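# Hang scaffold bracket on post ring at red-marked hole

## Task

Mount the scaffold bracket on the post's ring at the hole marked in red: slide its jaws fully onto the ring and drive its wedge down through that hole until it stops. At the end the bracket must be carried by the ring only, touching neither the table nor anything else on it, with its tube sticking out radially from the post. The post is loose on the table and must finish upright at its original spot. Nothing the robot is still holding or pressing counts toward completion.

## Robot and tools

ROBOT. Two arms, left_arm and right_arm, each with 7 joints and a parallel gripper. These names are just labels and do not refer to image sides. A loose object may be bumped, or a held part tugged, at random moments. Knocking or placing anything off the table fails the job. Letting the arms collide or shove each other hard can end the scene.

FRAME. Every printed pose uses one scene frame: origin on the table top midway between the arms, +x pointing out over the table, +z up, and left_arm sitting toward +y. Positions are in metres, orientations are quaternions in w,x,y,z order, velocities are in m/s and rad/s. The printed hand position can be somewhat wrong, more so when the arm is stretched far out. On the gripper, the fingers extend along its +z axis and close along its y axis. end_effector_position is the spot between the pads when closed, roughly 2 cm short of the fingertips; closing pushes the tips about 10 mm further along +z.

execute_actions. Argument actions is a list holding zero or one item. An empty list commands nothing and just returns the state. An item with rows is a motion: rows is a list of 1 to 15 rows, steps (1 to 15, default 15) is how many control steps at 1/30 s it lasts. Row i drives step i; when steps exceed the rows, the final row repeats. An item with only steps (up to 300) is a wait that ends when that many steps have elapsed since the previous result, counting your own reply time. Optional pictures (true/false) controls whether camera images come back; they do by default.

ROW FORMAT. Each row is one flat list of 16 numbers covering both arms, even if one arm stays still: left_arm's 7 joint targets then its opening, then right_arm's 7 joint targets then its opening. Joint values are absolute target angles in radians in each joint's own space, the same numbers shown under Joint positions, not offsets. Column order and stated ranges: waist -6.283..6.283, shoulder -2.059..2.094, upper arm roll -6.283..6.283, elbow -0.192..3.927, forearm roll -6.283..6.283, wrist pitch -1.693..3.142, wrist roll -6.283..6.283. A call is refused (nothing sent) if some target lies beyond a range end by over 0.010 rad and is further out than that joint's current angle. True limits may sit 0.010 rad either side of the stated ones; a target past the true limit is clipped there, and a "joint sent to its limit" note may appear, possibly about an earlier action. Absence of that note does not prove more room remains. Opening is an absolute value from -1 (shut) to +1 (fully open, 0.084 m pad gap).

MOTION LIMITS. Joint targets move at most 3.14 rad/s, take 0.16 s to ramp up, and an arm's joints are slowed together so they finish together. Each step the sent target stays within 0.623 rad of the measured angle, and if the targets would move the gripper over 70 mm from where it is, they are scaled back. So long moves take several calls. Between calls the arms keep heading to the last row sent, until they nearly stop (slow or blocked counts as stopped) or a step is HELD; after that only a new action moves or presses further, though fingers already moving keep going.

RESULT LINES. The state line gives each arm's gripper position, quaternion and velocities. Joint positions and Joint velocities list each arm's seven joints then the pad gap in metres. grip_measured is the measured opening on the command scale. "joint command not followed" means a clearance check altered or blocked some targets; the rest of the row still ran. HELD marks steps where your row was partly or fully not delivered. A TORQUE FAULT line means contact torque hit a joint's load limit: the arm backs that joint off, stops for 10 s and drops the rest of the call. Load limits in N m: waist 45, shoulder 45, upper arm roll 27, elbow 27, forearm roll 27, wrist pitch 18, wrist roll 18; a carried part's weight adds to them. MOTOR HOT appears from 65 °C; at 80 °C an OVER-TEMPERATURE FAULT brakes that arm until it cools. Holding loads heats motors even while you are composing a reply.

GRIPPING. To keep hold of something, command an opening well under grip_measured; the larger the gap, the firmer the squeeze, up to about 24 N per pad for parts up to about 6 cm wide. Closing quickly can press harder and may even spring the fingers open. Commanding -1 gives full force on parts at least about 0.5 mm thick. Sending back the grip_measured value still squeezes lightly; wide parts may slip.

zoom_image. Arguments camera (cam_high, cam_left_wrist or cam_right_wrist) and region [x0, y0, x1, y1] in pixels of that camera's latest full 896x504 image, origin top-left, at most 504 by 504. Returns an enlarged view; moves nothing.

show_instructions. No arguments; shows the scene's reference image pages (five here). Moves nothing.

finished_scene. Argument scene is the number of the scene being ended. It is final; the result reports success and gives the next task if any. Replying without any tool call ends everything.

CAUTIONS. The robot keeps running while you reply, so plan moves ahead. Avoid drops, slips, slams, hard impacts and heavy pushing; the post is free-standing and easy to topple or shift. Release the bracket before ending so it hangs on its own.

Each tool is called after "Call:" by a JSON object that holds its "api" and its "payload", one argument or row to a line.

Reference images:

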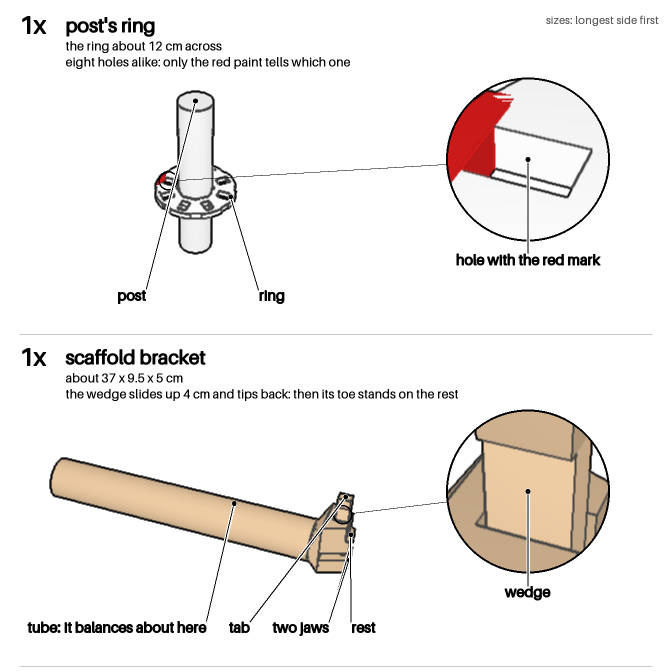

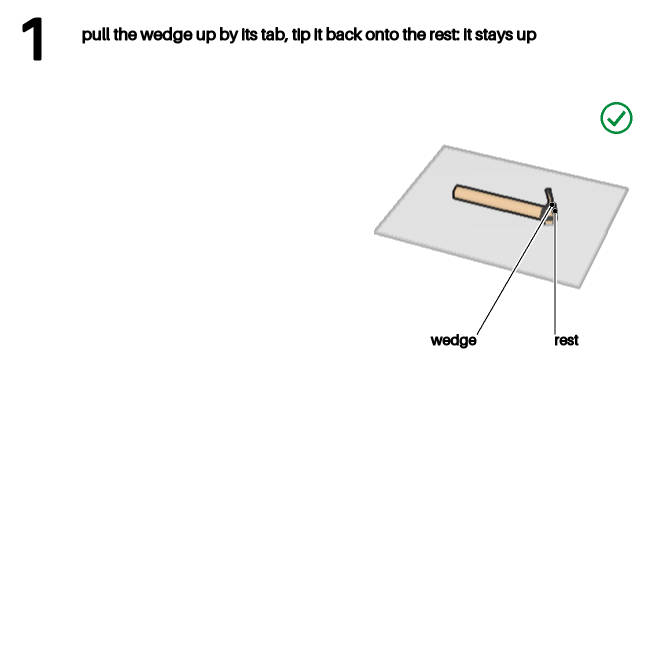

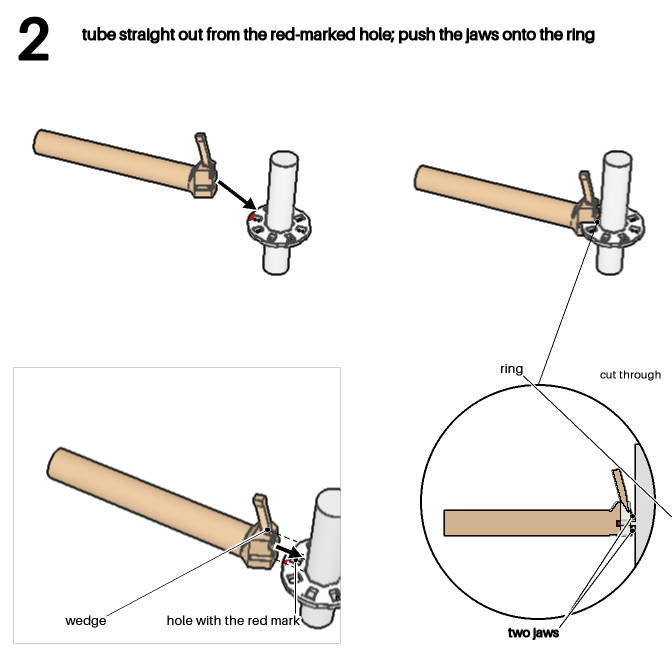

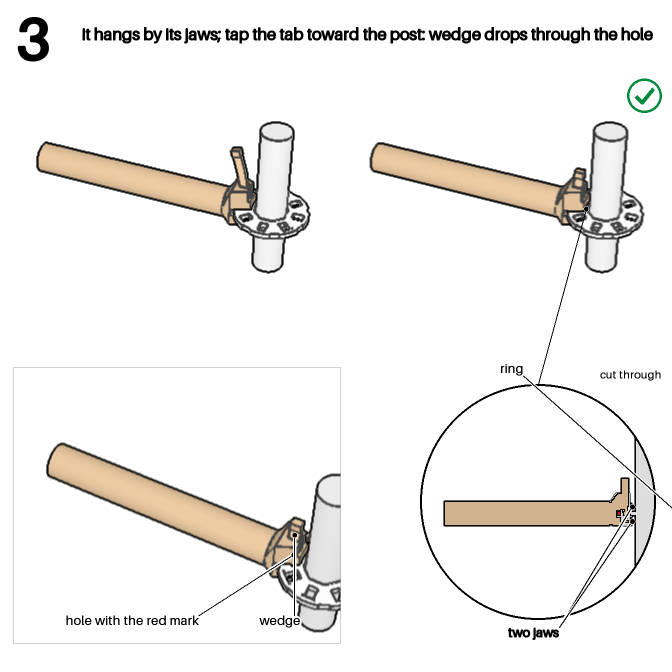

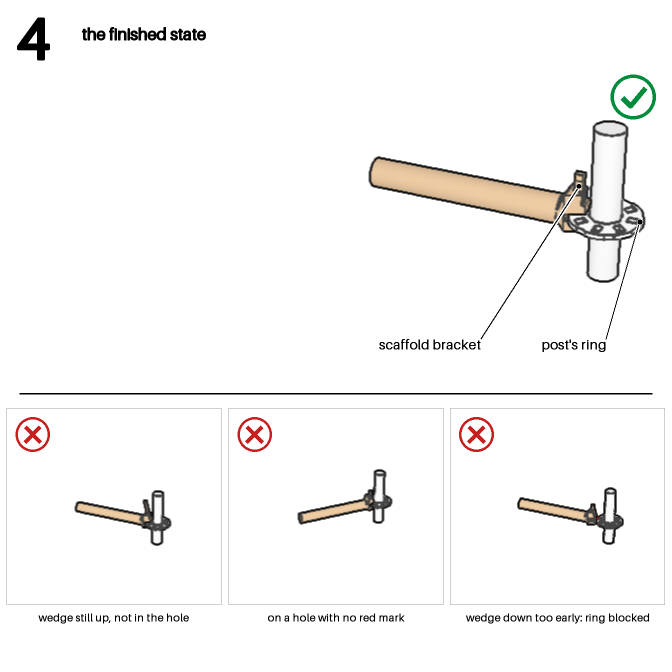

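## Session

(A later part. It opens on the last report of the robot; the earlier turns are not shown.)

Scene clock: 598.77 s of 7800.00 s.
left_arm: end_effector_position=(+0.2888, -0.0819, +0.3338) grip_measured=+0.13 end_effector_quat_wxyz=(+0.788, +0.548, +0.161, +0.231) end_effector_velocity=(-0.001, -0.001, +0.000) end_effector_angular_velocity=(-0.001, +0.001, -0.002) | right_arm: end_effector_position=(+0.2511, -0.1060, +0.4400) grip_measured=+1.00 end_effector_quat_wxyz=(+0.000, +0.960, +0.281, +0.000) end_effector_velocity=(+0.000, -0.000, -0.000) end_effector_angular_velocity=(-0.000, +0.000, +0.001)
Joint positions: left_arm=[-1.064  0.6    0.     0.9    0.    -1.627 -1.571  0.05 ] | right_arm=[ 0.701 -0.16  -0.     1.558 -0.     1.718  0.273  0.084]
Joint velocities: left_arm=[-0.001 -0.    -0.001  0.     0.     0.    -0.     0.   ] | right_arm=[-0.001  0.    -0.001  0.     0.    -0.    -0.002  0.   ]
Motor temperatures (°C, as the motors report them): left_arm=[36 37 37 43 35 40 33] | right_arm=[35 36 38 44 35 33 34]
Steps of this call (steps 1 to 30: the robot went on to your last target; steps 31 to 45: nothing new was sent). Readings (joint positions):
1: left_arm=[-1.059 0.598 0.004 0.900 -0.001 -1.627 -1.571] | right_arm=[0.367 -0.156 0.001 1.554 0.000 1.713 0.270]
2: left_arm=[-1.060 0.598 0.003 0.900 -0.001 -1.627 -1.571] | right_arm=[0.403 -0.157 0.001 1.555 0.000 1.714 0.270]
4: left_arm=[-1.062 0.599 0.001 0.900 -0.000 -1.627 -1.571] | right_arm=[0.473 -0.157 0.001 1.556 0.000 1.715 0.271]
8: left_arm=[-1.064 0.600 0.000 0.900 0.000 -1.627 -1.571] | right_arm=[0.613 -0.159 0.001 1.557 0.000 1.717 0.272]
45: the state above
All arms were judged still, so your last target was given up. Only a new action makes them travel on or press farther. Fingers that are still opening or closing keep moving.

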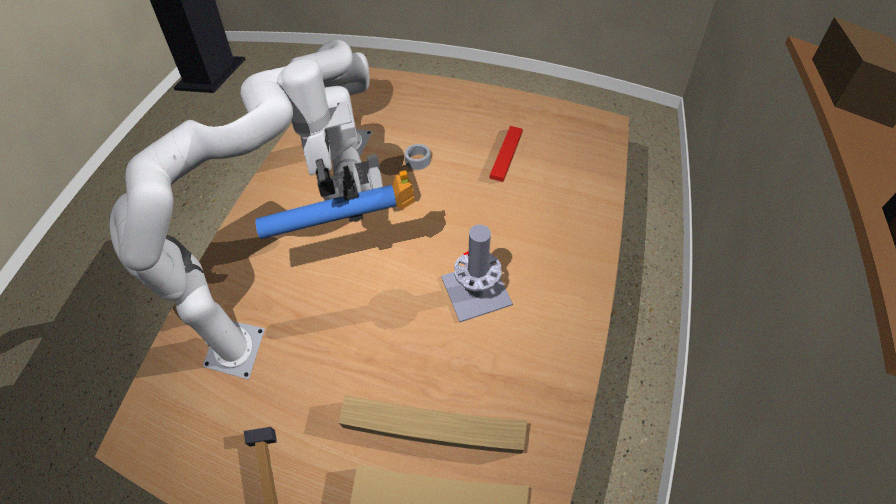

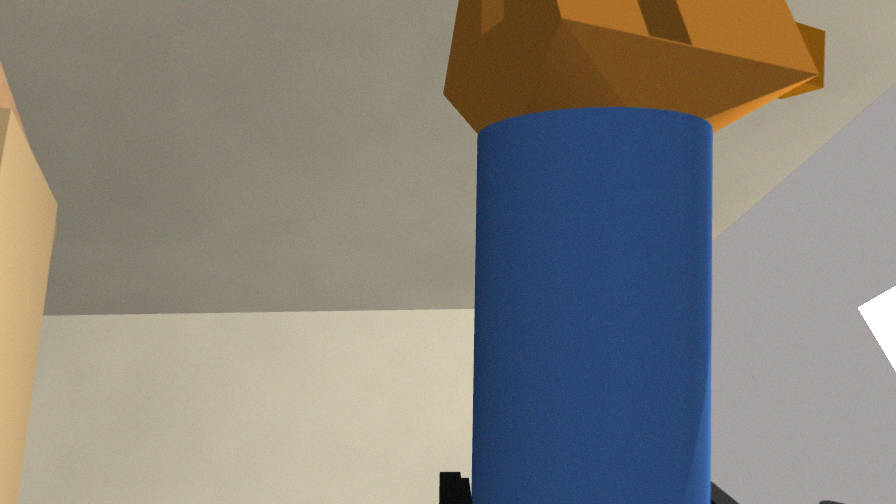

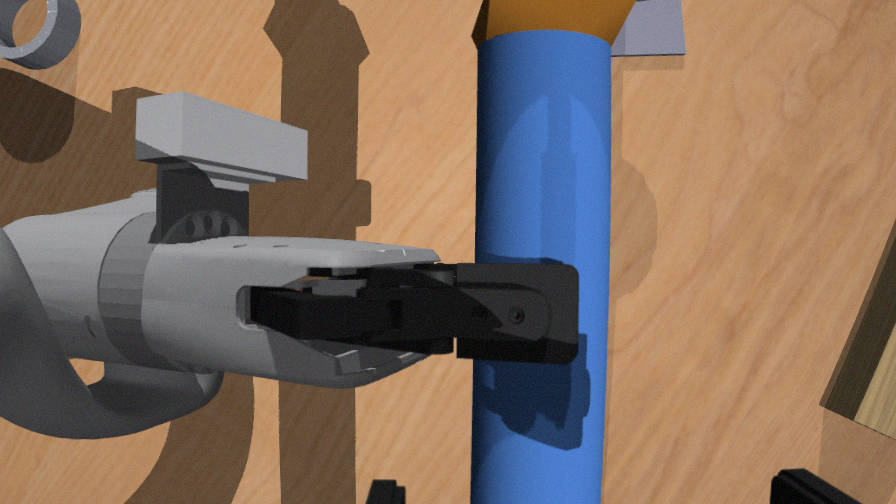

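Call:
{"api": "execute_actions", "payload": {
  "actions": [
    {"rows": [[-1.064, 0.6, 0.0, 0.9, 0.0, -1.627, -1.5708, -1, 0.6428, 0.1673, 0.0, 1.9393, 0.0, 1.772, 0.225, 0.7]], "steps": 15}
  ],
  "pictures": false
}}

Call:
{"api": "execute_actions", "payload": {
  "actions": [
    {"steps": 25}
  ]
}}

Scene clock: 622.27 s of 7800.00 s.
left_arm: end_effector_position=(+0.2888, -0.0819, +0.3338) grip_measured=+0.13 end_effector_quat_wxyz=(+0.788, +0.548, +0.161, +0.231) end_effector_velocity=(+0.000, +0.000, -0.000) end_effector_angular_velocity=(+0.001, +0.000, +0.001) | right_arm: end_effector_position=(+0.3288, -0.0611, +0.4403) grip_measured=+0.70 end_effector_quat_wxyz=(+0.000, +0.961, +0.276, -0.000) end_effector_velocity=(+0.009, +0.012, +0.036) end_effector_angular_velocity=(+0.063, -0.058, +0.019)
Joint positions: left_arm=[-1.064  0.6   -0.     0.9   -0.    -1.627 -1.571  0.05 ] | right_arm=[0.644 0.16  0.    1.93  0.    1.771 0.226 0.073]
Joint velocities: left_arm=[ 0.    -0.     0.    -0.001 -0.    -0.     0.    -0.   ] | right_arm=[-0.007  0.028  0.011  0.129  0.002  0.015 -0.015  0.   ]
Motor temperatures (°C, as the motors report them): left_arm=[36 37 37 43 35 40 33] | right_arm=[35 36 38 44 35 33 34]
Steps of this call (steps 1 to 90: nothing new was sent; then 20.00 s passed at rest; steps 91 to 105: all 15 steps of this action). Readings (joint positions):
91: left_arm=[-1.064 0.600 0.000 0.900 0.000 -1.627 -1.571] | right_arm=[0.701 -0.159 0.000 1.559 0.000 1.718 0.273]
92: left_arm=[-1.064 0.600 -0.000 0.900 0.000 -1.627 -1.571] | right_arm=[0.701 -0.157 0.000 1.563 0.000 1.719 0.272]
94: left_arm=[-1.064 0.600 -0.000 0.900 -0.000 -1.627 -1.571] | right_arm=[0.695 -0.123 0.001 1.606 0.000 1.726 0.267]
98: left_arm=[-1.064 0.600 -0.000 0.900 0.000 -1.627 -1.571] | right_arm=[0.663 0.054 -0.000 1.808 -0.000 1.752 0.242]
105: the state above

Scene clock: 623.10 s of 7800.00 s.
left_arm: end_effector_position=(+0.2888, -0.0819, +0.3338) grip_measured=+0.13 end_effector_quat_wxyz=(+0.788, +0.548, +0.161, +0.231) end_effector_velocity=(-0.000, +0.000, -0.000) end_effector_angular_velocity=(+0.001, +0.002, -0.001) | right_arm: end_effector_position=(+0.3306, -0.0602, +0.4401) grip_measured=+0.70 end_effector_quat_wxyz=(-0.000, +0.961, +0.276, +0.000) end_effector_velocity=(-0.000, +0.000, +0.000) end_effector_angular_velocity=(+0.001, +0.000, -0.000)
Joint positions: left_arm=[-1.064  0.6   -0.     0.9    0.    -1.627 -1.571  0.05 ] | right_arm=[0.643 0.167 0.    1.939 0.    1.772 0.225 0.073]
Joint velocities: left_arm=[ 0.    -0.    -0.001 -0.001  0.     0.    -0.001 -0.   ] | right_arm=[-0.    -0.    -0.     0.     0.001  0.     0.    -0.   ]
Motor temperatures (°C, as the motors report them): left_arm=[36 37 37 43 35 40 33] | right_arm=[35 36 38 44 35 33 34]
Steps of this call (steps 1 to 15: the robot went on to your last target; steps 16 to 25: nothing new was sent). Readings (joint positions):
1: left_arm=[-1.064 0.600 0.000 0.900 -0.000 -1.627 -1.571] | right_arm=[0.644 0.161 0.000 1.934 0.000 1.771 0.226]
2: left_arm=[-1.064 0.600 0.000 0.900 0.000 -1.627 -1.571] | right_arm=[0.644 0.162 0.000 1.936 0.000 1.771 0.226]
4: left_arm=[-1.064 0.600 -0.000 0.900 0.000 -1.627 -1.571] | right_arm=[0.643 0.164 0.000 1.938 0.000 1.772 0.225]
8: left_arm=[-1.064 0.600 0.000 0.900 0.000 -1.627 -1.571] | right_arm=[0.643 0.166 0.000 1.939 0.000 1.772 0.225]
25: the state above
All arms were judged still, so your last target was given up. Only a new action makes them travel on or press farther. Fingers that are still opening or closing keep moving.

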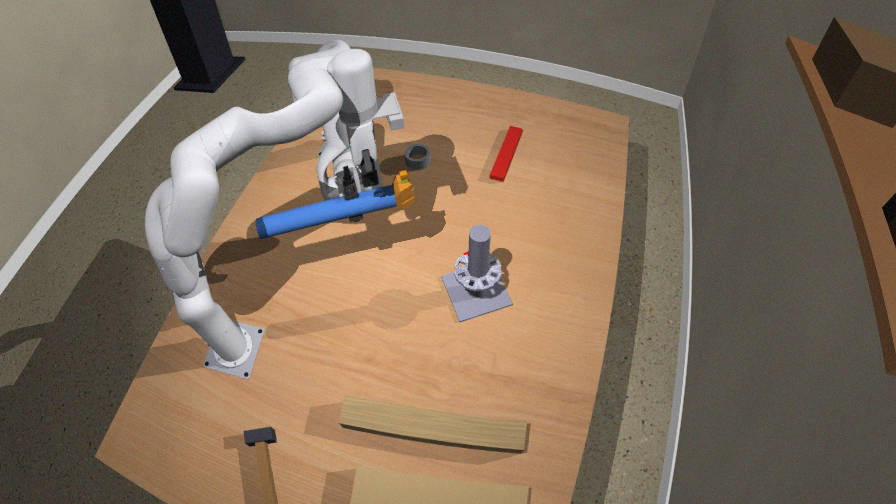

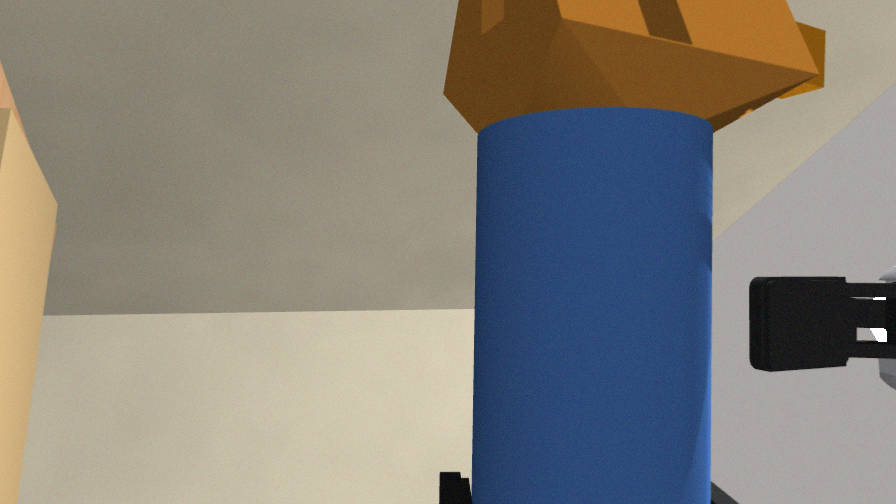

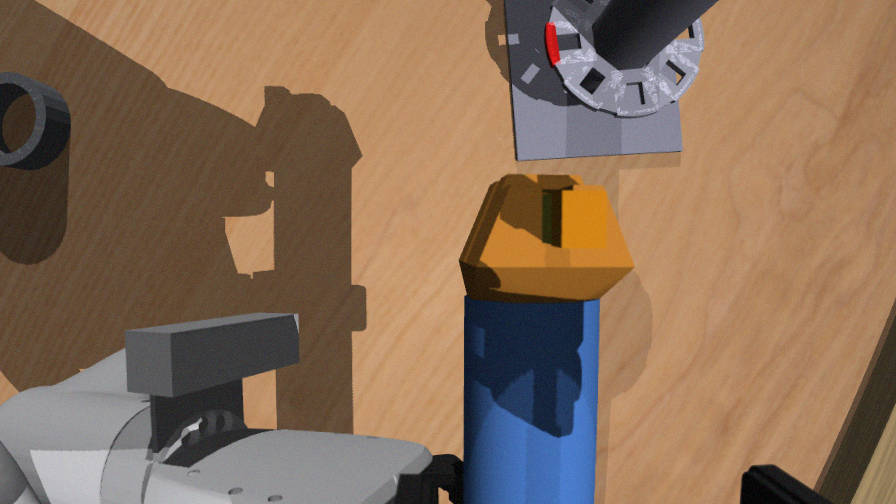

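Call:
{"api": "execute_actions", "payload": {
  "actions": [
    {"rows": [[-1.064, 0.6, 0.0, 0.9, 0.0, -1.627, -1.5708, -1, 0.6428, 0.0641, 0.0, 1.5078, 0.0, 1.4437, 0.225, 0.7]], "steps": 15}
  ],
  "pictures": false
}}

Call:
{"api": "execute_actions", "payload": {
  "actions": [
    {"steps": 25}
  ]
}}

Scene clock: 632.37 s of 7800.00 s.
left_arm: end_effector_position=(+0.2888, -0.0819, +0.3338) grip_measured=+0.13 end_effector_quat_wxyz=(+0.788, +0.548, +0.161, +0.231) end_effector_velocity=(+0.000, +0.000, -0.000) end_effector_angular_velocity=(+0.001, -0.000, +0.001) | right_arm: end_effector_position=(+0.3310, -0.0599, +0.3410) grip_measured=+0.70 end_effector_quat_wxyz=(+0.000, +0.961, +0.276, -0.000) end_effector_velocity=(+0.003, +0.003, -0.000) end_effector_angular_velocity=(+0.061, -0.060, -0.001)
Joint positions: left_arm=[-1.064  0.6    0.     0.9   -0.    -1.627 -1.571  0.05 ] | right_arm=[0.643 0.067 0.    1.52  0.    1.454 0.225 0.073]
Joint velocities: left_arm=[ 0.001  0.     0.    -0.001  0.     0.     0.001  0.   ] | right_arm=[ 0.    -0.063  0.    -0.095  0.001 -0.118  0.001  0.   ]
Motor temperatures (°C, as the motors report them): left_arm=[36 37 37 43 35 40 33] | right_arm=[35 36 38 44 35 33 34]
Steps of this call (steps 1 to 90: nothing new was sent; then 5.77 s passed at rest; steps 91 to 105: all 15 steps of this action). Readings (joint positions):
91: left_arm=[-1.064 0.600 0.000 0.900 0.000 -1.627 -1.571] | right_arm=[0.643 0.167 0.000 1.939 -0.000 1.772 0.225]
92: left_arm=[-1.064 0.600 -0.000 0.900 0.000 -1.627 -1.571] | right_arm=[0.643 0.166 0.000 1.935 0.000 1.768 0.225]
94: left_arm=[-1.064 0.600 -0.000 0.900 -0.000 -1.627 -1.571] | right_arm=[0.643 0.154 0.000 1.895 0.000 1.735 0.225]
98: left_arm=[-1.064 0.600 -0.000 0.900 -0.000 -1.627 -1.571] | right_arm=[0.643 0.107 -0.000 1.686 -0.000 1.580 0.225]
105: the state above

Scene clock: 633.20 s of 7800.00 s.
left_arm: end_effector_position=(+0.2888, -0.0819, +0.3338) grip_measured=+0.13 end_effector_quat_wxyz=(+0.788, +0.548, +0.161, +0.231) end_effector_velocity=(+0.000, -0.000, +0.000) end_effector_angular_velocity=(-0.000, -0.001, +0.001) | right_arm: end_effector_position=(+0.3307, -0.0602, +0.3380) grip_measured=+0.70 end_effector_quat_wxyz=(-0.000, +0.961, +0.276, +0.000) end_effector_velocity=(-0.000, +0.000, +0.000) end_effector_angular_velocity=(+0.000, +0.001, +0.000)
Joint positions: left_arm=[-1.064  0.6   -0.     0.9    0.    -1.627 -1.571  0.05 ] | right_arm=[0.643 0.064 0.    1.508 0.    1.444 0.225 0.073]
Joint velocities: left_arm=[ 0.     0.    -0.     0.001 -0.     0.     0.001 -0.   ] | right_arm=[ 0.    -0.     0.001  0.     0.001  0.     0.001 -0.   ]
Motor temperatures (°C, as the motors report them): left_arm=[36 37 37 43 35 40 33] | right_arm=[35 36 38 44 35 33 34]
Steps of this call (steps 1 to 25: the robot went on to your last target). Readings (joint positions):
1: left_arm=[-1.064 0.600 0.000 0.900 0.000 -1.627 -1.571] | right_arm=[0.643 0.066 0.000 1.518 0.000 1.450 0.225]
2: left_arm=[-1.064 0.600 0.000 0.900 0.000 -1.627 -1.571] | right_arm=[0.643 0.065 0.000 1.516 0.000 1.448 0.225]
4: left_arm=[-1.064 0.600 -0.000 0.900 -0.000 -1.627 -1.571] | right_arm=[0.643 0.064 0.000 1.512 0.000 1.446 0.225]
8: left_arm=[-1.064 0.600 -0.000 0.900 0.000 -1.627 -1.571] | right_arm=[0.643 0.064 0.000 1.509 0.000 1.444 0.225]
25: the state above

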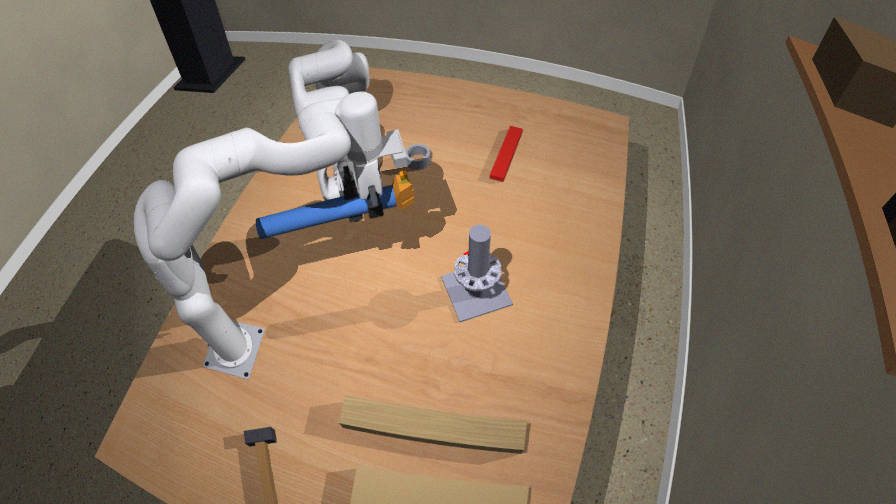

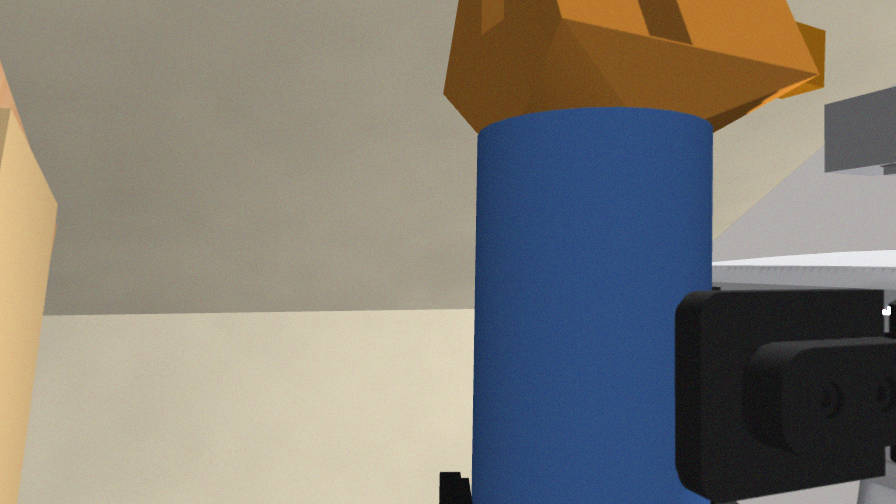

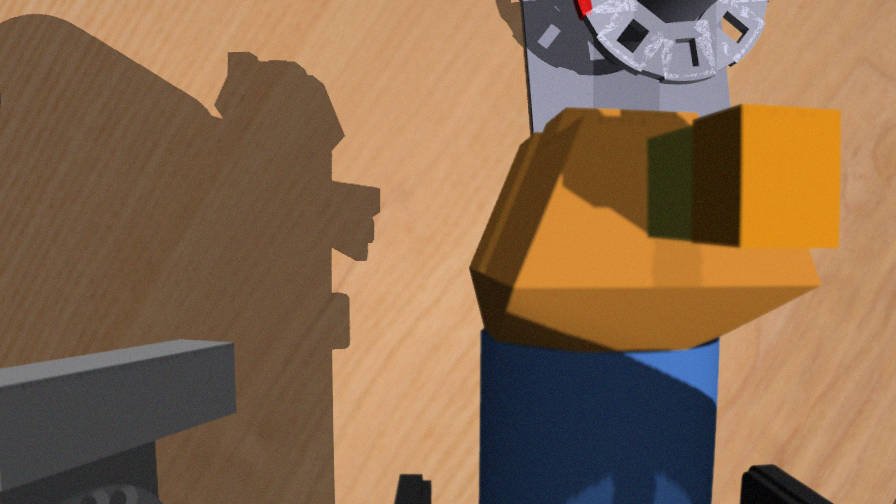

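Call:
{"api": "execute_actions", "payload": {
  "actions": [
    {"rows": [[-1.064, 0.6, 0.0, 0.9, 0.0, -1.627, -1.5708, -1, 0.6428, 0.0624, 0.0, 1.4916, 0.0, 1.4292, 0.225, 0.7],[-1.064, 0.6, 0.0, 0.9, 0.0, -1.627, -1.5708, -1, 0.6428, 0.0624, 0.0, 1.4916, 0.0, 1.4292, 0.225, 0.7],[-1.064, 0.6, 0.0, 0.9, 0.0, -1.627, -1.5708, -1, 0.6428, 0.0624, 0.0, 1.4916, 0.0, 1.4292, 0.225, 0.6],[-1.064, 0.6, 0.0, 0.9, 0.0, -1.627, -1.5708, -1, 0.6428, 0.0624, 0.0, 1.4916, 0.0, 1.4292, 0.225, 0.5],[-1.064, 0.6, 0.0, 0.9, 0.0, -1.627, -1.5708, -1, 0.6428, 0.0624, 0.0, 1.4916, 0.0, 1.4292, 0.225, 0.42],[-1.064, 0.6, 0.0, 0.9, 0.0, -1.627, -1.5708, -1, 0.6428, 0.0624, 0.0, 1.4916, 0.0, 1.4292, 0.225, 0.35],[-1.064, 0.6, 0.0, 0.9, 0.0, -1.627, -1.5708, -1, 0.6428, 0.0624, 0.0, 1.4916, 0.0, 1.4292, 0.225, 0.29],[-1.064, 0.6, 0.0, 0.9, 0.0, -1.627, -1.5708, -1, 0.6428, 0.0624, 0.0, 1.4916, 0.0, 1.4292, 0.225, 0.24],[-1.064, 0.6, 0.0, 0.9, 0.0, -1.627, -1.5708, -1, 0.6428, 0.0624, 0.0, 1.4916, 0.0, 1.4292, 0.225, 0.2],[-1.064, 0.6, 0.0, 0.9, 0.0, -1.627, -1.5708, -1, 0.6428, 0.0624, 0.0, 1.4916, 0.0, 1.4292, 0.225, 0.16],[-1.064, 0.6, 0.0, 0.9, 0.0, -1.627, -1.5708, -1, 0.6428, 0.0624, 0.0, 1.4916, 0.0, 1.4292, 0.225, 0.12],[-1.064, 0.6, 0.0, 0.9, 0.0, -1.627, -1.5708, -1, 0.6428, 0.0624, 0.0, 1.4916, 0.0, 1.4292, 0.225, 0.05],[-1.064, 0.6, 0.0, 0.9, 0.0, -1.627, -1.5708, -1, 0.6428, 0.0624, 0.0, 1.4916, 0.0, 1.4292, 0.225, -0.1],[-1.064, 0.6, 0.0, 0.9, 0.0, -1.627, -1.5708, -1, 0.6428, 0.0624, 0.0, 1.4916, 0.0, 1.4292, 0.225, -0.5],[-1.064, 0.6, 0.0, 0.9, 0.0, -1.627, -1.5708, -1, 0.6428, 0.0624, 0.0, 1.4916, 0.0, 1.4292, 0.225, -1]], "steps": 15}
  ],
  "pictures": false
}}

Call:
{"api": "execute_actions", "payload": {
  "actions": [
    {"rows": [[-1.064, 0.6, 0.0, 0.9, 0.0, -1.627, -1.5708, -1, 0.6428, 0.0624, 0.0, 1.4916, 0.0, 1.4292, 0.225, -1],[-1.064, 0.6, 0.0, 0.9, 0.0, -1.627, -1.5708, -1, 0.6428, 0.0624, 0.0, 1.4916, 0.0, 1.4292, 0.225, -1],[-1.064, 0.6, 0.0, 0.9, 0.0, -1.627, -1.5708, -1, 0.6428, 0.0624, 0.0, 1.4916, 0.0, 1.4292, 0.225, -1],[-1.064, 0.6, 0.0, 0.9, 0.0, -1.627, -1.5708, -0.3, 0.6428, 0.0624, 0.0, 1.4916, 0.0, 1.4292, 0.225, -1],[-1.064, 0.6, 0.0, 0.9, 0.0, -1.627, -1.5708, 0.1, 0.6428, 0.0624, 0.0, 1.4916, 0.0, 1.4292, 0.225, -1],[-1.064, 0.6, 0.0, 0.9, 0.0, -1.627, -1.5708, 0.2, 0.6428, 0.0624, 0.0, 1.4916, 0.0, 1.4292, 0.225, -1],[-1.064, 0.6, 0.0, 0.9, 0.0, -1.627, -1.5708, 0.27, 0.6428, 0.0624, 0.0, 1.4916, 0.0, 1.4292, 0.225, -1],[-1.064, 0.6, 0.0, 0.9, 0.0, -1.627, -1.5708, 0.35, 0.6428, 0.0624, 0.0, 1.4916, 0.0, 1.4292, 0.225, -1]], "steps": 15}
  ]
}}

Scene clock: 666.90 s of 7800.00 s.
left_arm: end_effector_position=(+0.2888, -0.0821, +0.3336) grip_measured=+0.13 end_effector_quat_wxyz=(+0.788, +0.548, +0.161, +0.231) end_effector_velocity=(-0.000, -0.000, -0.001) end_effector_angular_velocity=(+0.001, +0.002, -0.001) | right_arm: end_effector_position=(+0.3303, -0.0597, +0.3333) grip_measured=+0.13 end_effector_quat_wxyz=(-0.000, +0.961, +0.277, +0.000) end_effector_velocity=(+0.001, -0.001, -0.000) end_effector_angular_velocity=(+0.000, +0.000, -0.001)
Joint positions: left_arm=[-1.064  0.6   -0.     0.9    0.    -1.627 -1.571  0.05 ] | right_arm=[0.643 0.062 0.001 1.492 0.    1.429 0.225 0.05 ]
Joint velocities: left_arm=[-0.001  0.     0.    -0.001 -0.     0.001 -0.002  0.   ] | right_arm=[-0.002 -0.001 -0.001 -0.001  0.    -0.001 -0.001 -0.   ]
Motor temperatures (°C, as the motors report them): left_arm=[36 37 37 43 35 40 33] | right_arm=[35 36 38 44 35 33 34]
Steps of this call (steps 1 to 15: the robot went on to your last target; steps 16 to 90: nothing new was sent; then 30.20 s passed at rest; steps 91 to 105: all 15 steps of this action). Readings (joint positions):
91: left_arm=[-1.064 0.600 0.000 0.900 0.000 -1.627 -1.571] | right_arm=[0.643 0.064 0.000 1.508 -0.000 1.443 0.225]
92: left_arm=[-1.064 0.600 -0.000 0.900 0.000 -1.627 -1.571] | right_arm=[0.643 0.063 0.000 1.505 0.000 1.440 0.225]
94: left_arm=[-1.064 0.600 0.000 0.900 0.000 -1.627 -1.571] | right_arm=[0.643 0.063 -0.000 1.497 0.000 1.434 0.225]
98: left_arm=[-1.064 0.600 -0.000 0.900 -0.000 -1.627 -1.571] | right_arm=[0.643 0.063 0.000 1.492 -0.000 1.430 0.225]
105: the state above

Scene clock: 667.40 s of 7800.00 s.
left_arm: end_effector_position=(+0.2886, -0.0821, +0.3356) grip_measured=+0.35 end_effector_quat_wxyz=(+0.789, +0.546, +0.160, +0.231) end_effector_velocity=(+0.000, +0.000, +0.000) end_effector_angular_velocity=(-0.000, -0.000, +0.001) | right_arm: end_effector_position=(+0.3303, -0.0601, +0.3320) grip_measured=+0.13 end_effector_quat_wxyz=(+0.000, +0.961, +0.277, -0.001) end_effector_velocity=(-0.000, +0.000, +0.002) end_effector_angular_velocity=(+0.005, -0.003, -0.000)
Joint positions: left_arm=[-1.064  0.599 -0.     0.902  0.    -1.628 -1.571  0.059] | right_arm=[0.643 0.064 0.    1.49  0.    1.429 0.225 0.05 ]
Joint velocities: left_arm=[ 0.    -0.     0.     0.001 -0.001  0.     0.    -0.   ] | right_arm=[ 0.001 -0.003 -0.001  0.002  0.001  0.    -0.    -0.   ]
Motor temperatures (°C, as the motors report them): left_arm=[36 37 37 43 35 40 33] | right_arm=[35 36 38 44 35 33 34]
Steps of this call (steps 1 to 15: all 15 steps of this action). Readings (joint positions):
1: left_arm=[-1.064 0.600 -0.000 0.900 0.000 -1.627 -1.571] | right_arm=[0.643 0.062 0.001 1.492 0.000 1.429 0.225]
2: left_arm=[-1.064 0.600 -0.000 0.900 0.000 -1.627 -1.571] | right_arm=[0.643 0.062 0.001 1.492 0.000 1.429 0.225]
4: left_arm=[-1.064 0.600 -0.000 0.900 0.000 -1.627 -1.571] | right_arm=[0.643 0.062 0.001 1.492 0.000 1.429 0.225]
8: left_arm=[-1.064 0.599 -0.000 0.902 0.000 -1.628 -1.571] | right_arm=[0.643 0.063 0.001 1.491 0.000 1.429 0.225]
15: the state above

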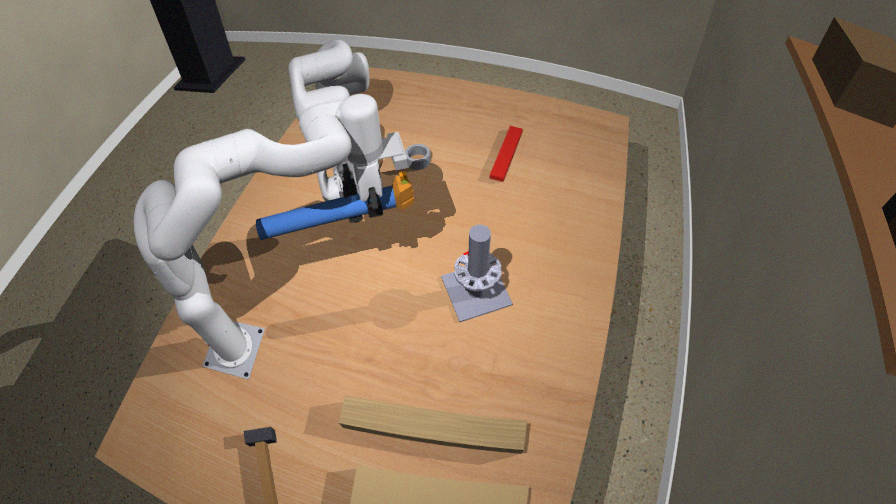

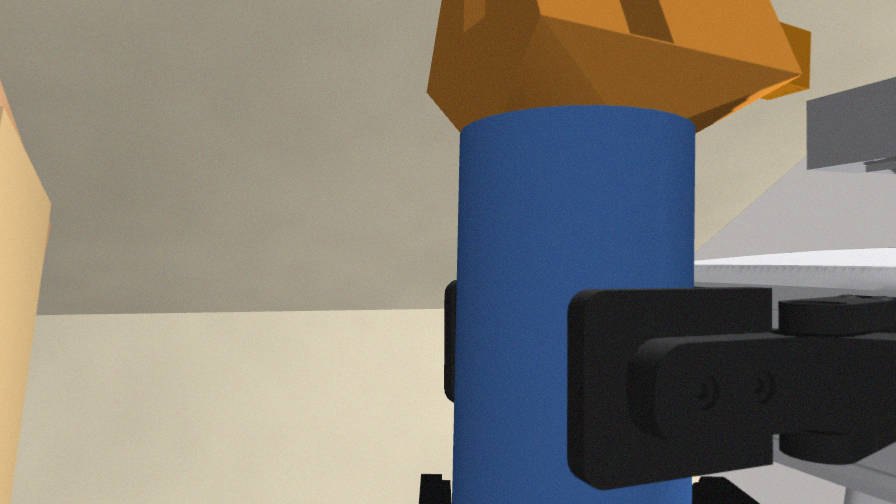

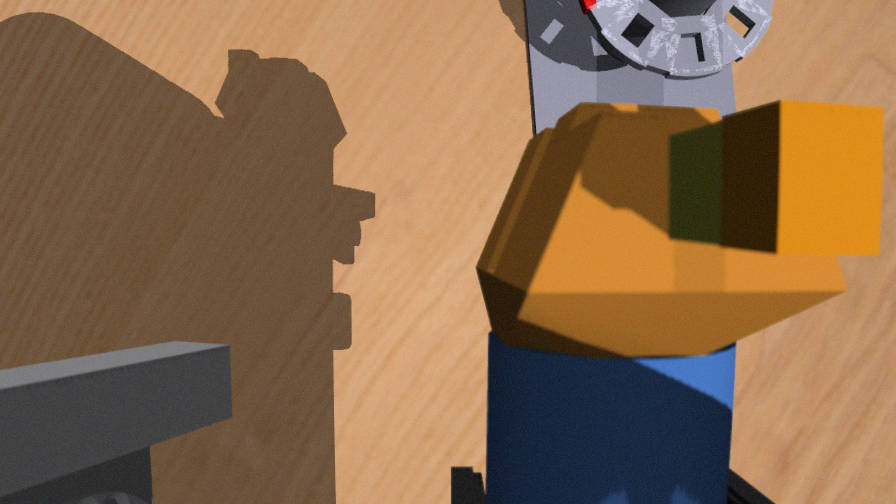

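Call:
{"api": "execute_actions", "payload": {
  "actions": [
    {"rows": [[-1.064, 0.6, 0.0, 0.9, 0.0, -1.627, -1.5708, 0.45, 0.6428, 0.0624, 0.0, 1.4916, 0.0, 1.4292, 0.225, -1],[-1.064, 0.6, 0.0, 0.9, 0.0, -1.627, -1.5708, 0.55, 0.6428, 0.0624, 0.0, 1.4916, 0.0, 1.4292, 0.225, -1],[-1.064, 0.6, 0.0, 0.9, 0.0, -1.627, -1.5708, 0.65, 0.6428, 0.0624, 0.0, 1.4916, 0.0, 1.4292, 0.225, -1]], "steps": 15}
  ]
}}

Scene clock: 674.27 s of 7800.00 s.
left_arm: end_effector_position=(+0.2888, -0.0819, +0.3334) grip_measured=+0.65 end_effector_quat_wxyz=(+0.788, +0.548, +0.161, +0.231) end_effector_velocity=(-0.003, -0.003, +0.003) end_effector_angular_velocity=(-0.007, -0.002, -0.008) | right_arm: end_effector_position=(+0.3312, -0.0608, +0.3332) grip_measured=+0.13 end_effector_quat_wxyz=(+0.000, +0.961, +0.276, +0.000) end_effector_velocity=(-0.004, +0.006, +0.001) end_effector_angular_velocity=(+0.006, -0.001, +0.011)
Joint positions: left_arm=[-1.064  0.6   -0.     0.899  0.    -1.627 -1.571  0.071] | right_arm=[ 0.642  0.062 -0.001  1.492 -0.     1.429  0.225  0.05 ]
Joint velocities: left_arm=[-0.003 -0.002 -0.004  0.005  0.002 -0.    -0.001 -0.   ] | right_arm=[ 0.005  0.001  0.007  0.002  0.003 -0.005  0.001  0.   ]
Motor temperatures (°C, as the motors report them): left_arm=[36 37 37 42 35 39 33] | right_arm=[35 37 38 45 35 33 34]
Steps of this call (steps 1 to 15: the robot went on to your last target; steps 16 to 90: nothing new was sent; then 3.37 s passed at rest; steps 91 to 105: all 15 steps of this action). Readings (joint positions):
91: left_arm=[-1.064 0.600 -0.000 0.900 0.000 -1.628 -1.571] | right_arm=[0.643 0.062 -0.000 1.492 -0.000 1.429 0.225]
92: left_arm=[-1.064 0.599 -0.001 0.900 0.000 -1.628 -1.571] | right_arm=[0.642 0.063 -0.001 1.491 -0.001 1.429 0.225]
94: left_arm=[-1.065 0.599 -0.001 0.901 0.000 -1.628 -1.571] | right_arm=[0.642 0.063 -0.002 1.491 -0.001 1.429 0.225]
98: left_arm=[-1.064 0.600 0.001 0.899 -0.000 -1.627 -1.571] | right_arm=[0.642 0.062 -0.001 1.492 -0.001 1.430 0.225]
105: the state above

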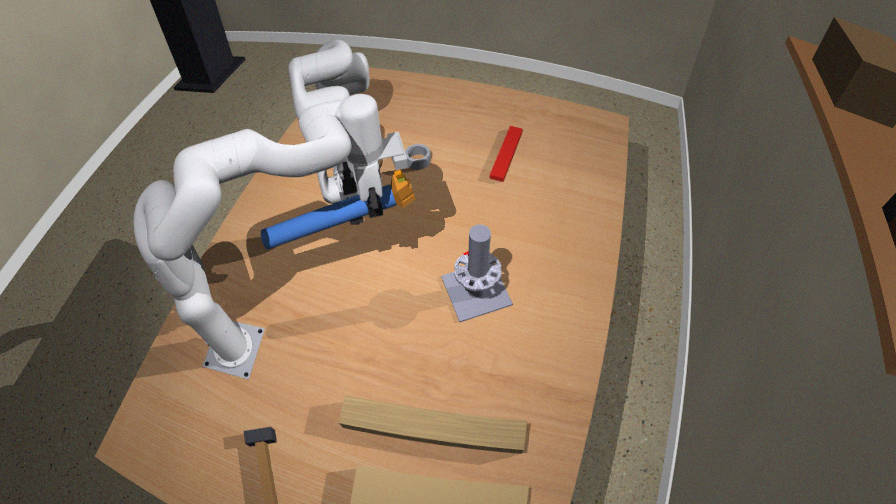

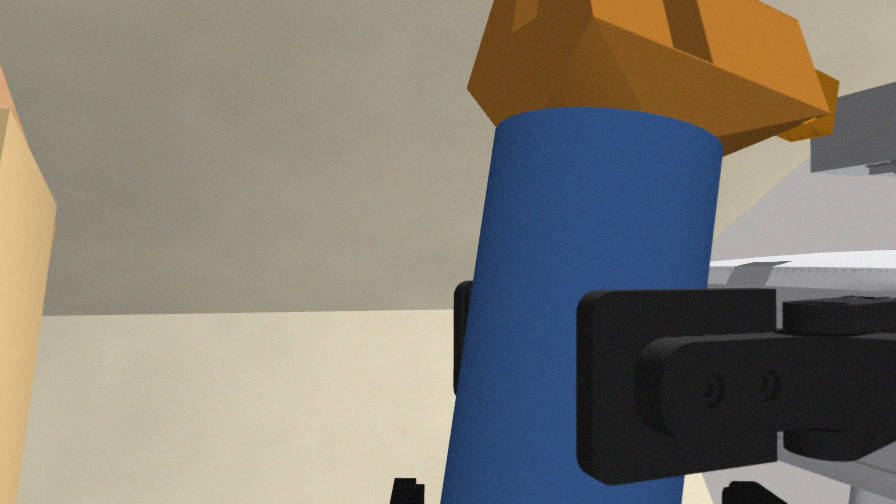

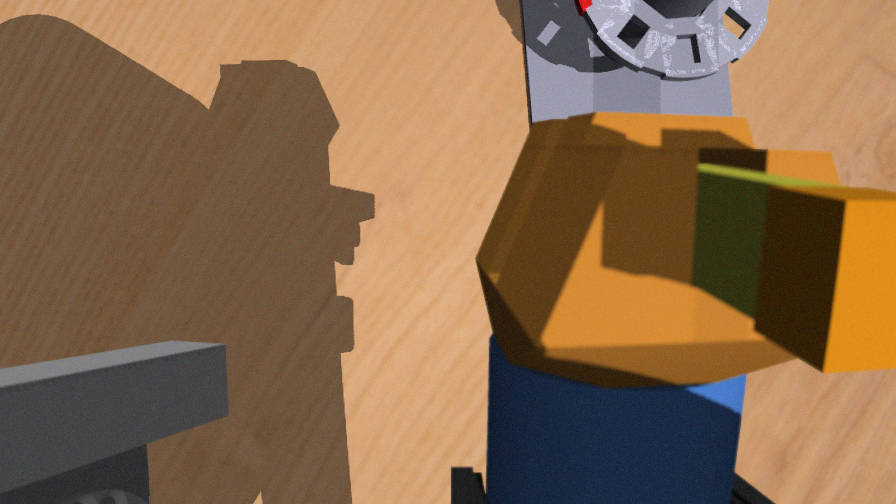

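Call:
{"api": "execute_actions", "payload": {
  "actions": [
    {"rows": [[-1.064, 0.6, 0.0, 0.9, 0.0, -1.627, -1.5708, 0.6, 0.6428, 0.0624, 0.0, 1.4916, 0.0, 1.4292, 0.225, -1],[-1.064, 0.6, 0.0, 0.9, 0.0, -1.627, -1.5708, 0.55, 0.6428, 0.0624, 0.0, 1.4916, 0.0, 1.4292, 0.225, -1],[-1.064, 0.6, 0.0, 0.9, 0.0, -1.627, -1.5708, 0.5, 0.6428, 0.0624, 0.0, 1.4916, 0.0, 1.4292, 0.225, -1],[-1.068, 0.6, 0.0, 0.9, 0.0, -1.627, -1.5708, 0.46, 0.6428, 0.0624, 0.0, 1.4916, 0.0, 1.4292, 0.225, -1],[-1.074, 0.6, 0.0, 0.9, 0.0, -1.627, -1.5708, 0.42, 0.6428, 0.0624, 0.0, 1.4916, 0.0, 1.4292, 0.225, -1],[-1.082, 0.6, 0.0, 0.9, 0.0, -1.627, -1.5708, 0.4, 0.6428, 0.0624, 0.0, 1.4916, 0.0, 1.4292, 0.225, -1],[-1.09, 0.6, 0.0, 0.9, 0.0, -1.627, -1.5708, 0.38, 0.6428, 0.0624, 0.0, 1.4916, 0.0, 1.4292, 0.225, -1],[-1.098, 0.6, 0.0, 0.9, 0.0, -1.627, -1.5708, 0.36, 0.6428, 0.0624, 0.0, 1.4916, 0.0, 1.4292, 0.225, -1],[-1.106, 0.6, 0.0, 0.9, 0.0, -1.627, -1.5708, 0.35, 0.6428, 0.0624, 0.0, 1.4916, 0.0, 1.4292, 0.225, -1],[-1.114, 0.6, 0.0, 0.9, 0.0, -1.627, -1.5708, 0.35, 0.6428, 0.0624, 0.0, 1.4916, 0.0, 1.4292, 0.225, -1],[-1.122, 0.6, 0.0, 0.9, 0.0, -1.627, -1.5708, 0.35, 0.6428, 0.0624, 0.0, 1.4916, 0.0, 1.4292, 0.225, -1],[-1.13, 0.6, 0.0, 0.9, 0.0, -1.627, -1.5708, 0.35, 0.6428, 0.0624, 0.0, 1.4916, 0.0, 1.4292, 0.225, -1],[-1.138, 0.6, 0.0, 0.9, 0.0, -1.627, -1.5708, 0.35, 0.6428, 0.0624, 0.0, 1.4916, 0.0, 1.4292, 0.225, -1],[-1.145, 0.6, 0.0, 0.9, 0.0, -1.627, -1.5708, 0.35, 0.6428, 0.0624, 0.0, 1.4916, 0.0, 1.4292, 0.225, -1],[-1.15, 0.6, 0.0, 0.9, 0.0, -1.627, -1.5708, 0.35, 0.6428, 0.0624, 0.0, 1.4916, 0.0, 1.4292, 0.225, -1]], "steps": 15}
  ],
  "pictures": false
}}

Call:
{"api": "execute_actions", "payload": {
  "actions": [
    {"steps": 20}
  ]
}}

Scene clock: 702.13 s of 7800.00 s.
left_arm: end_effector_position=(+0.2557, -0.1018, +0.3355) grip_measured=+0.35 end_effector_quat_wxyz=(+0.796, +0.551, +0.143, +0.206) end_effector_velocity=(-0.121, -0.066, -0.008) end_effector_angular_velocity=(+0.016, +0.009, -0.234) | right_arm: end_effector_position=(+0.3295, -0.0596, +0.3317) grip_measured=+0.13 end_effector_quat_wxyz=(+0.000, +0.961, +0.277, -0.002) end_effector_velocity=(+0.010, -0.003, +0.009) end_effector_angular_velocity=(+0.015, -0.022, -0.015)
Joint positions: left_arm=[-1.129  0.599 -0.001  0.902 -0.    -1.628 -1.571  0.059] | right_arm=[0.644 0.064 0.001 1.49  0.001 1.43  0.225 0.05 ]
Joint velocities: left_arm=[-0.228  0.006 -0.004 -0.01   0.004  0.002  0.001 -0.   ] | right_arm=[-0.004 -0.005 -0.013  0.012 -0.004 -0.008 -0.001  0.   ]
Motor temperatures (°C, as the motors report them): left_arm=[36 37 37 42 35 39 33] | right_arm=[35 37 38 47 35 33 34]
Steps of this call (steps 1 to 15: the robot went on to your last target; steps 16 to 90: nothing new was sent; then 24.37 s passed at rest; steps 91 to 105: all 15 steps of this action). Readings (joint positions):
91: left_arm=[-1.064 0.600 -0.000 0.900 0.000 -1.627 -1.571] | right_arm=[0.643 0.062 0.000 1.492 0.000 1.429 0.225]
92: left_arm=[-1.064 0.600 -0.000 0.899 0.000 -1.627 -1.571] | right_arm=[0.643 0.062 -0.000 1.492 -0.000 1.429 0.225]
94: left_arm=[-1.064 0.601 -0.000 0.899 0.000 -1.626 -1.571] | right_arm=[0.643 0.062 -0.000 1.493 -0.000 1.429 0.225]
98: left_arm=[-1.074 0.602 0.004 0.898 -0.002 -1.626 -1.570] | right_arm=[0.643 0.061 0.000 1.492 0.000 1.432 0.225]
105: the state above

Scene clock: 702.80 s of 7800.00 s.
left_arm: end_effector_position=(+0.2444, -0.1078, +0.3341) grip_measured=+0.34 end_effector_quat_wxyz=(+0.797, +0.554, +0.137, +0.197) end_effector_velocity=(+0.001, +0.000, -0.001) end_effector_angular_velocity=(+0.002, +0.001, +0.001) | right_arm: end_effector_position=(+0.3309, -0.0603, +0.3330) grip_measured=+0.13 end_effector_quat_wxyz=(+0.000, +0.961, +0.276, +0.000) end_effector_velocity=(-0.001, +0.001, -0.000) end_effector_angular_velocity=(+0.000, +0.001, +0.003)
Joint positions: left_arm=[-1.15   0.6   -0.     0.9    0.    -1.627 -1.571  0.059] | right_arm=[ 0.643  0.063 -0.     1.492 -0.     1.429  0.225  0.05 ]
Joint velocities: left_arm=[ 0.     0.001  0.001 -0.    -0.001  0.001 -0.    -0.   ] | right_arm=[ 0.001  0.     0.001 -0.     0.001  0.001 -0.001 -0.   ]
Motor temperatures (°C, as the motors report them): left_arm=[36 37 37 42 35 39 33] | right_arm=[35 37 38 47 35 33 34]
Steps of this call (steps 1 to 20: the robot went on to your last target). Readings (joint positions):
1: left_arm=[-1.136 0.599 -0.001 0.902 0.000 -1.628 -1.571] | right_arm=[0.643 0.063 0.001 1.490 0.001 1.429 0.225]
2: left_arm=[-1.141 0.599 -0.001 0.901 0.000 -1.628 -1.571] | right_arm=[0.643 0.063 0.001 1.491 0.000 1.429 0.225]
4: left_arm=[-1.147 0.599 -0.002 0.901 0.000 -1.628 -1.571] | right_arm=[0.643 0.063 -0.000 1.491 0.000 1.429 0.225]
8: left_arm=[-1.149 0.599 -0.000 0.901 0.000 -1.628 -1.571] | right_arm=[0.643 0.063 -0.000 1.491 0.000 1.429 0.225]
20: the state above

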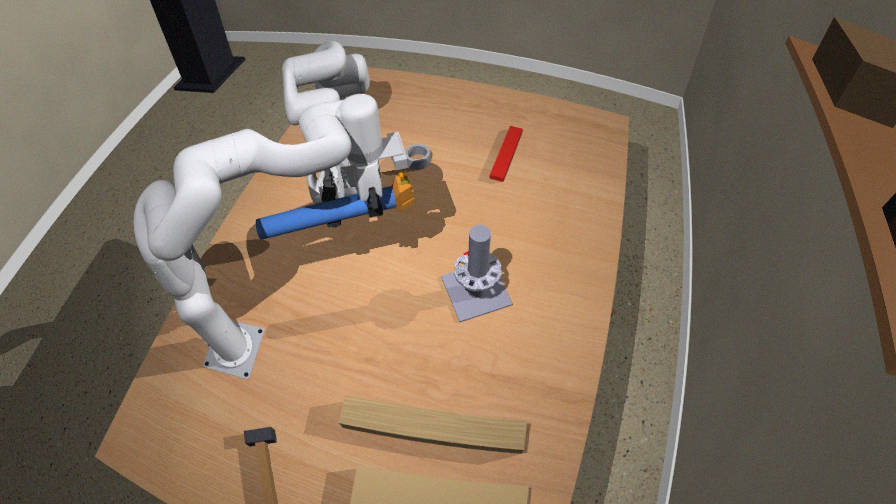

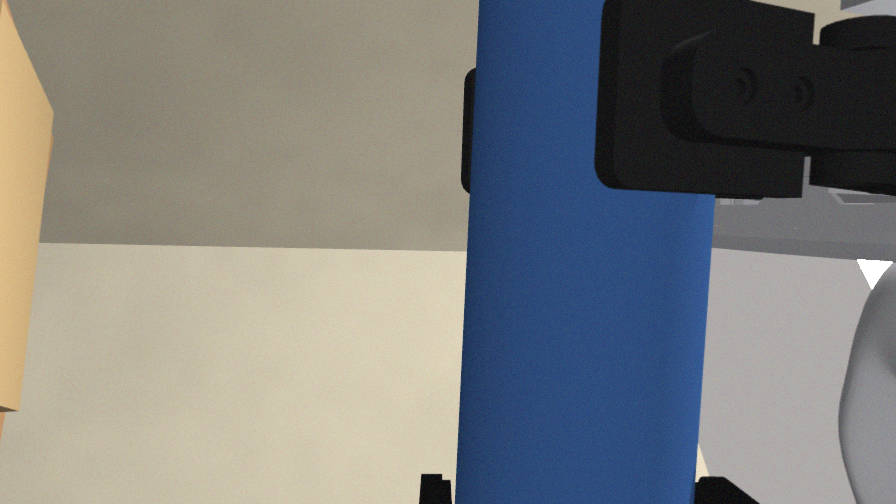

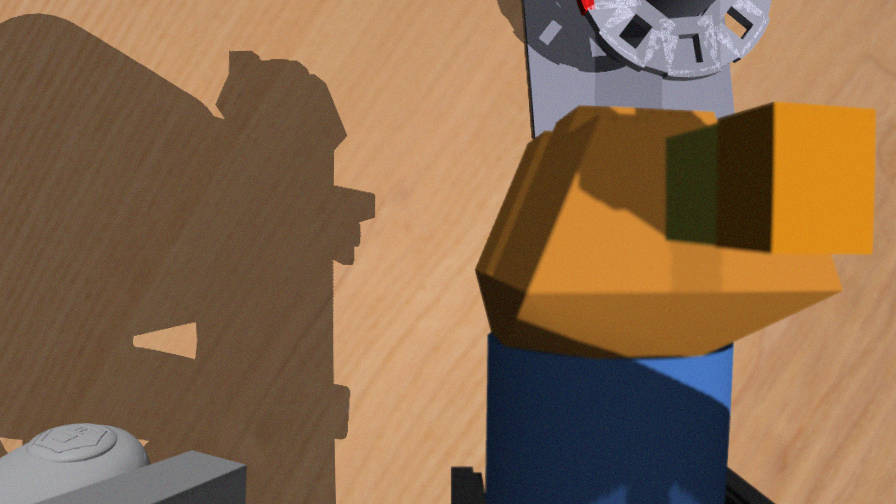

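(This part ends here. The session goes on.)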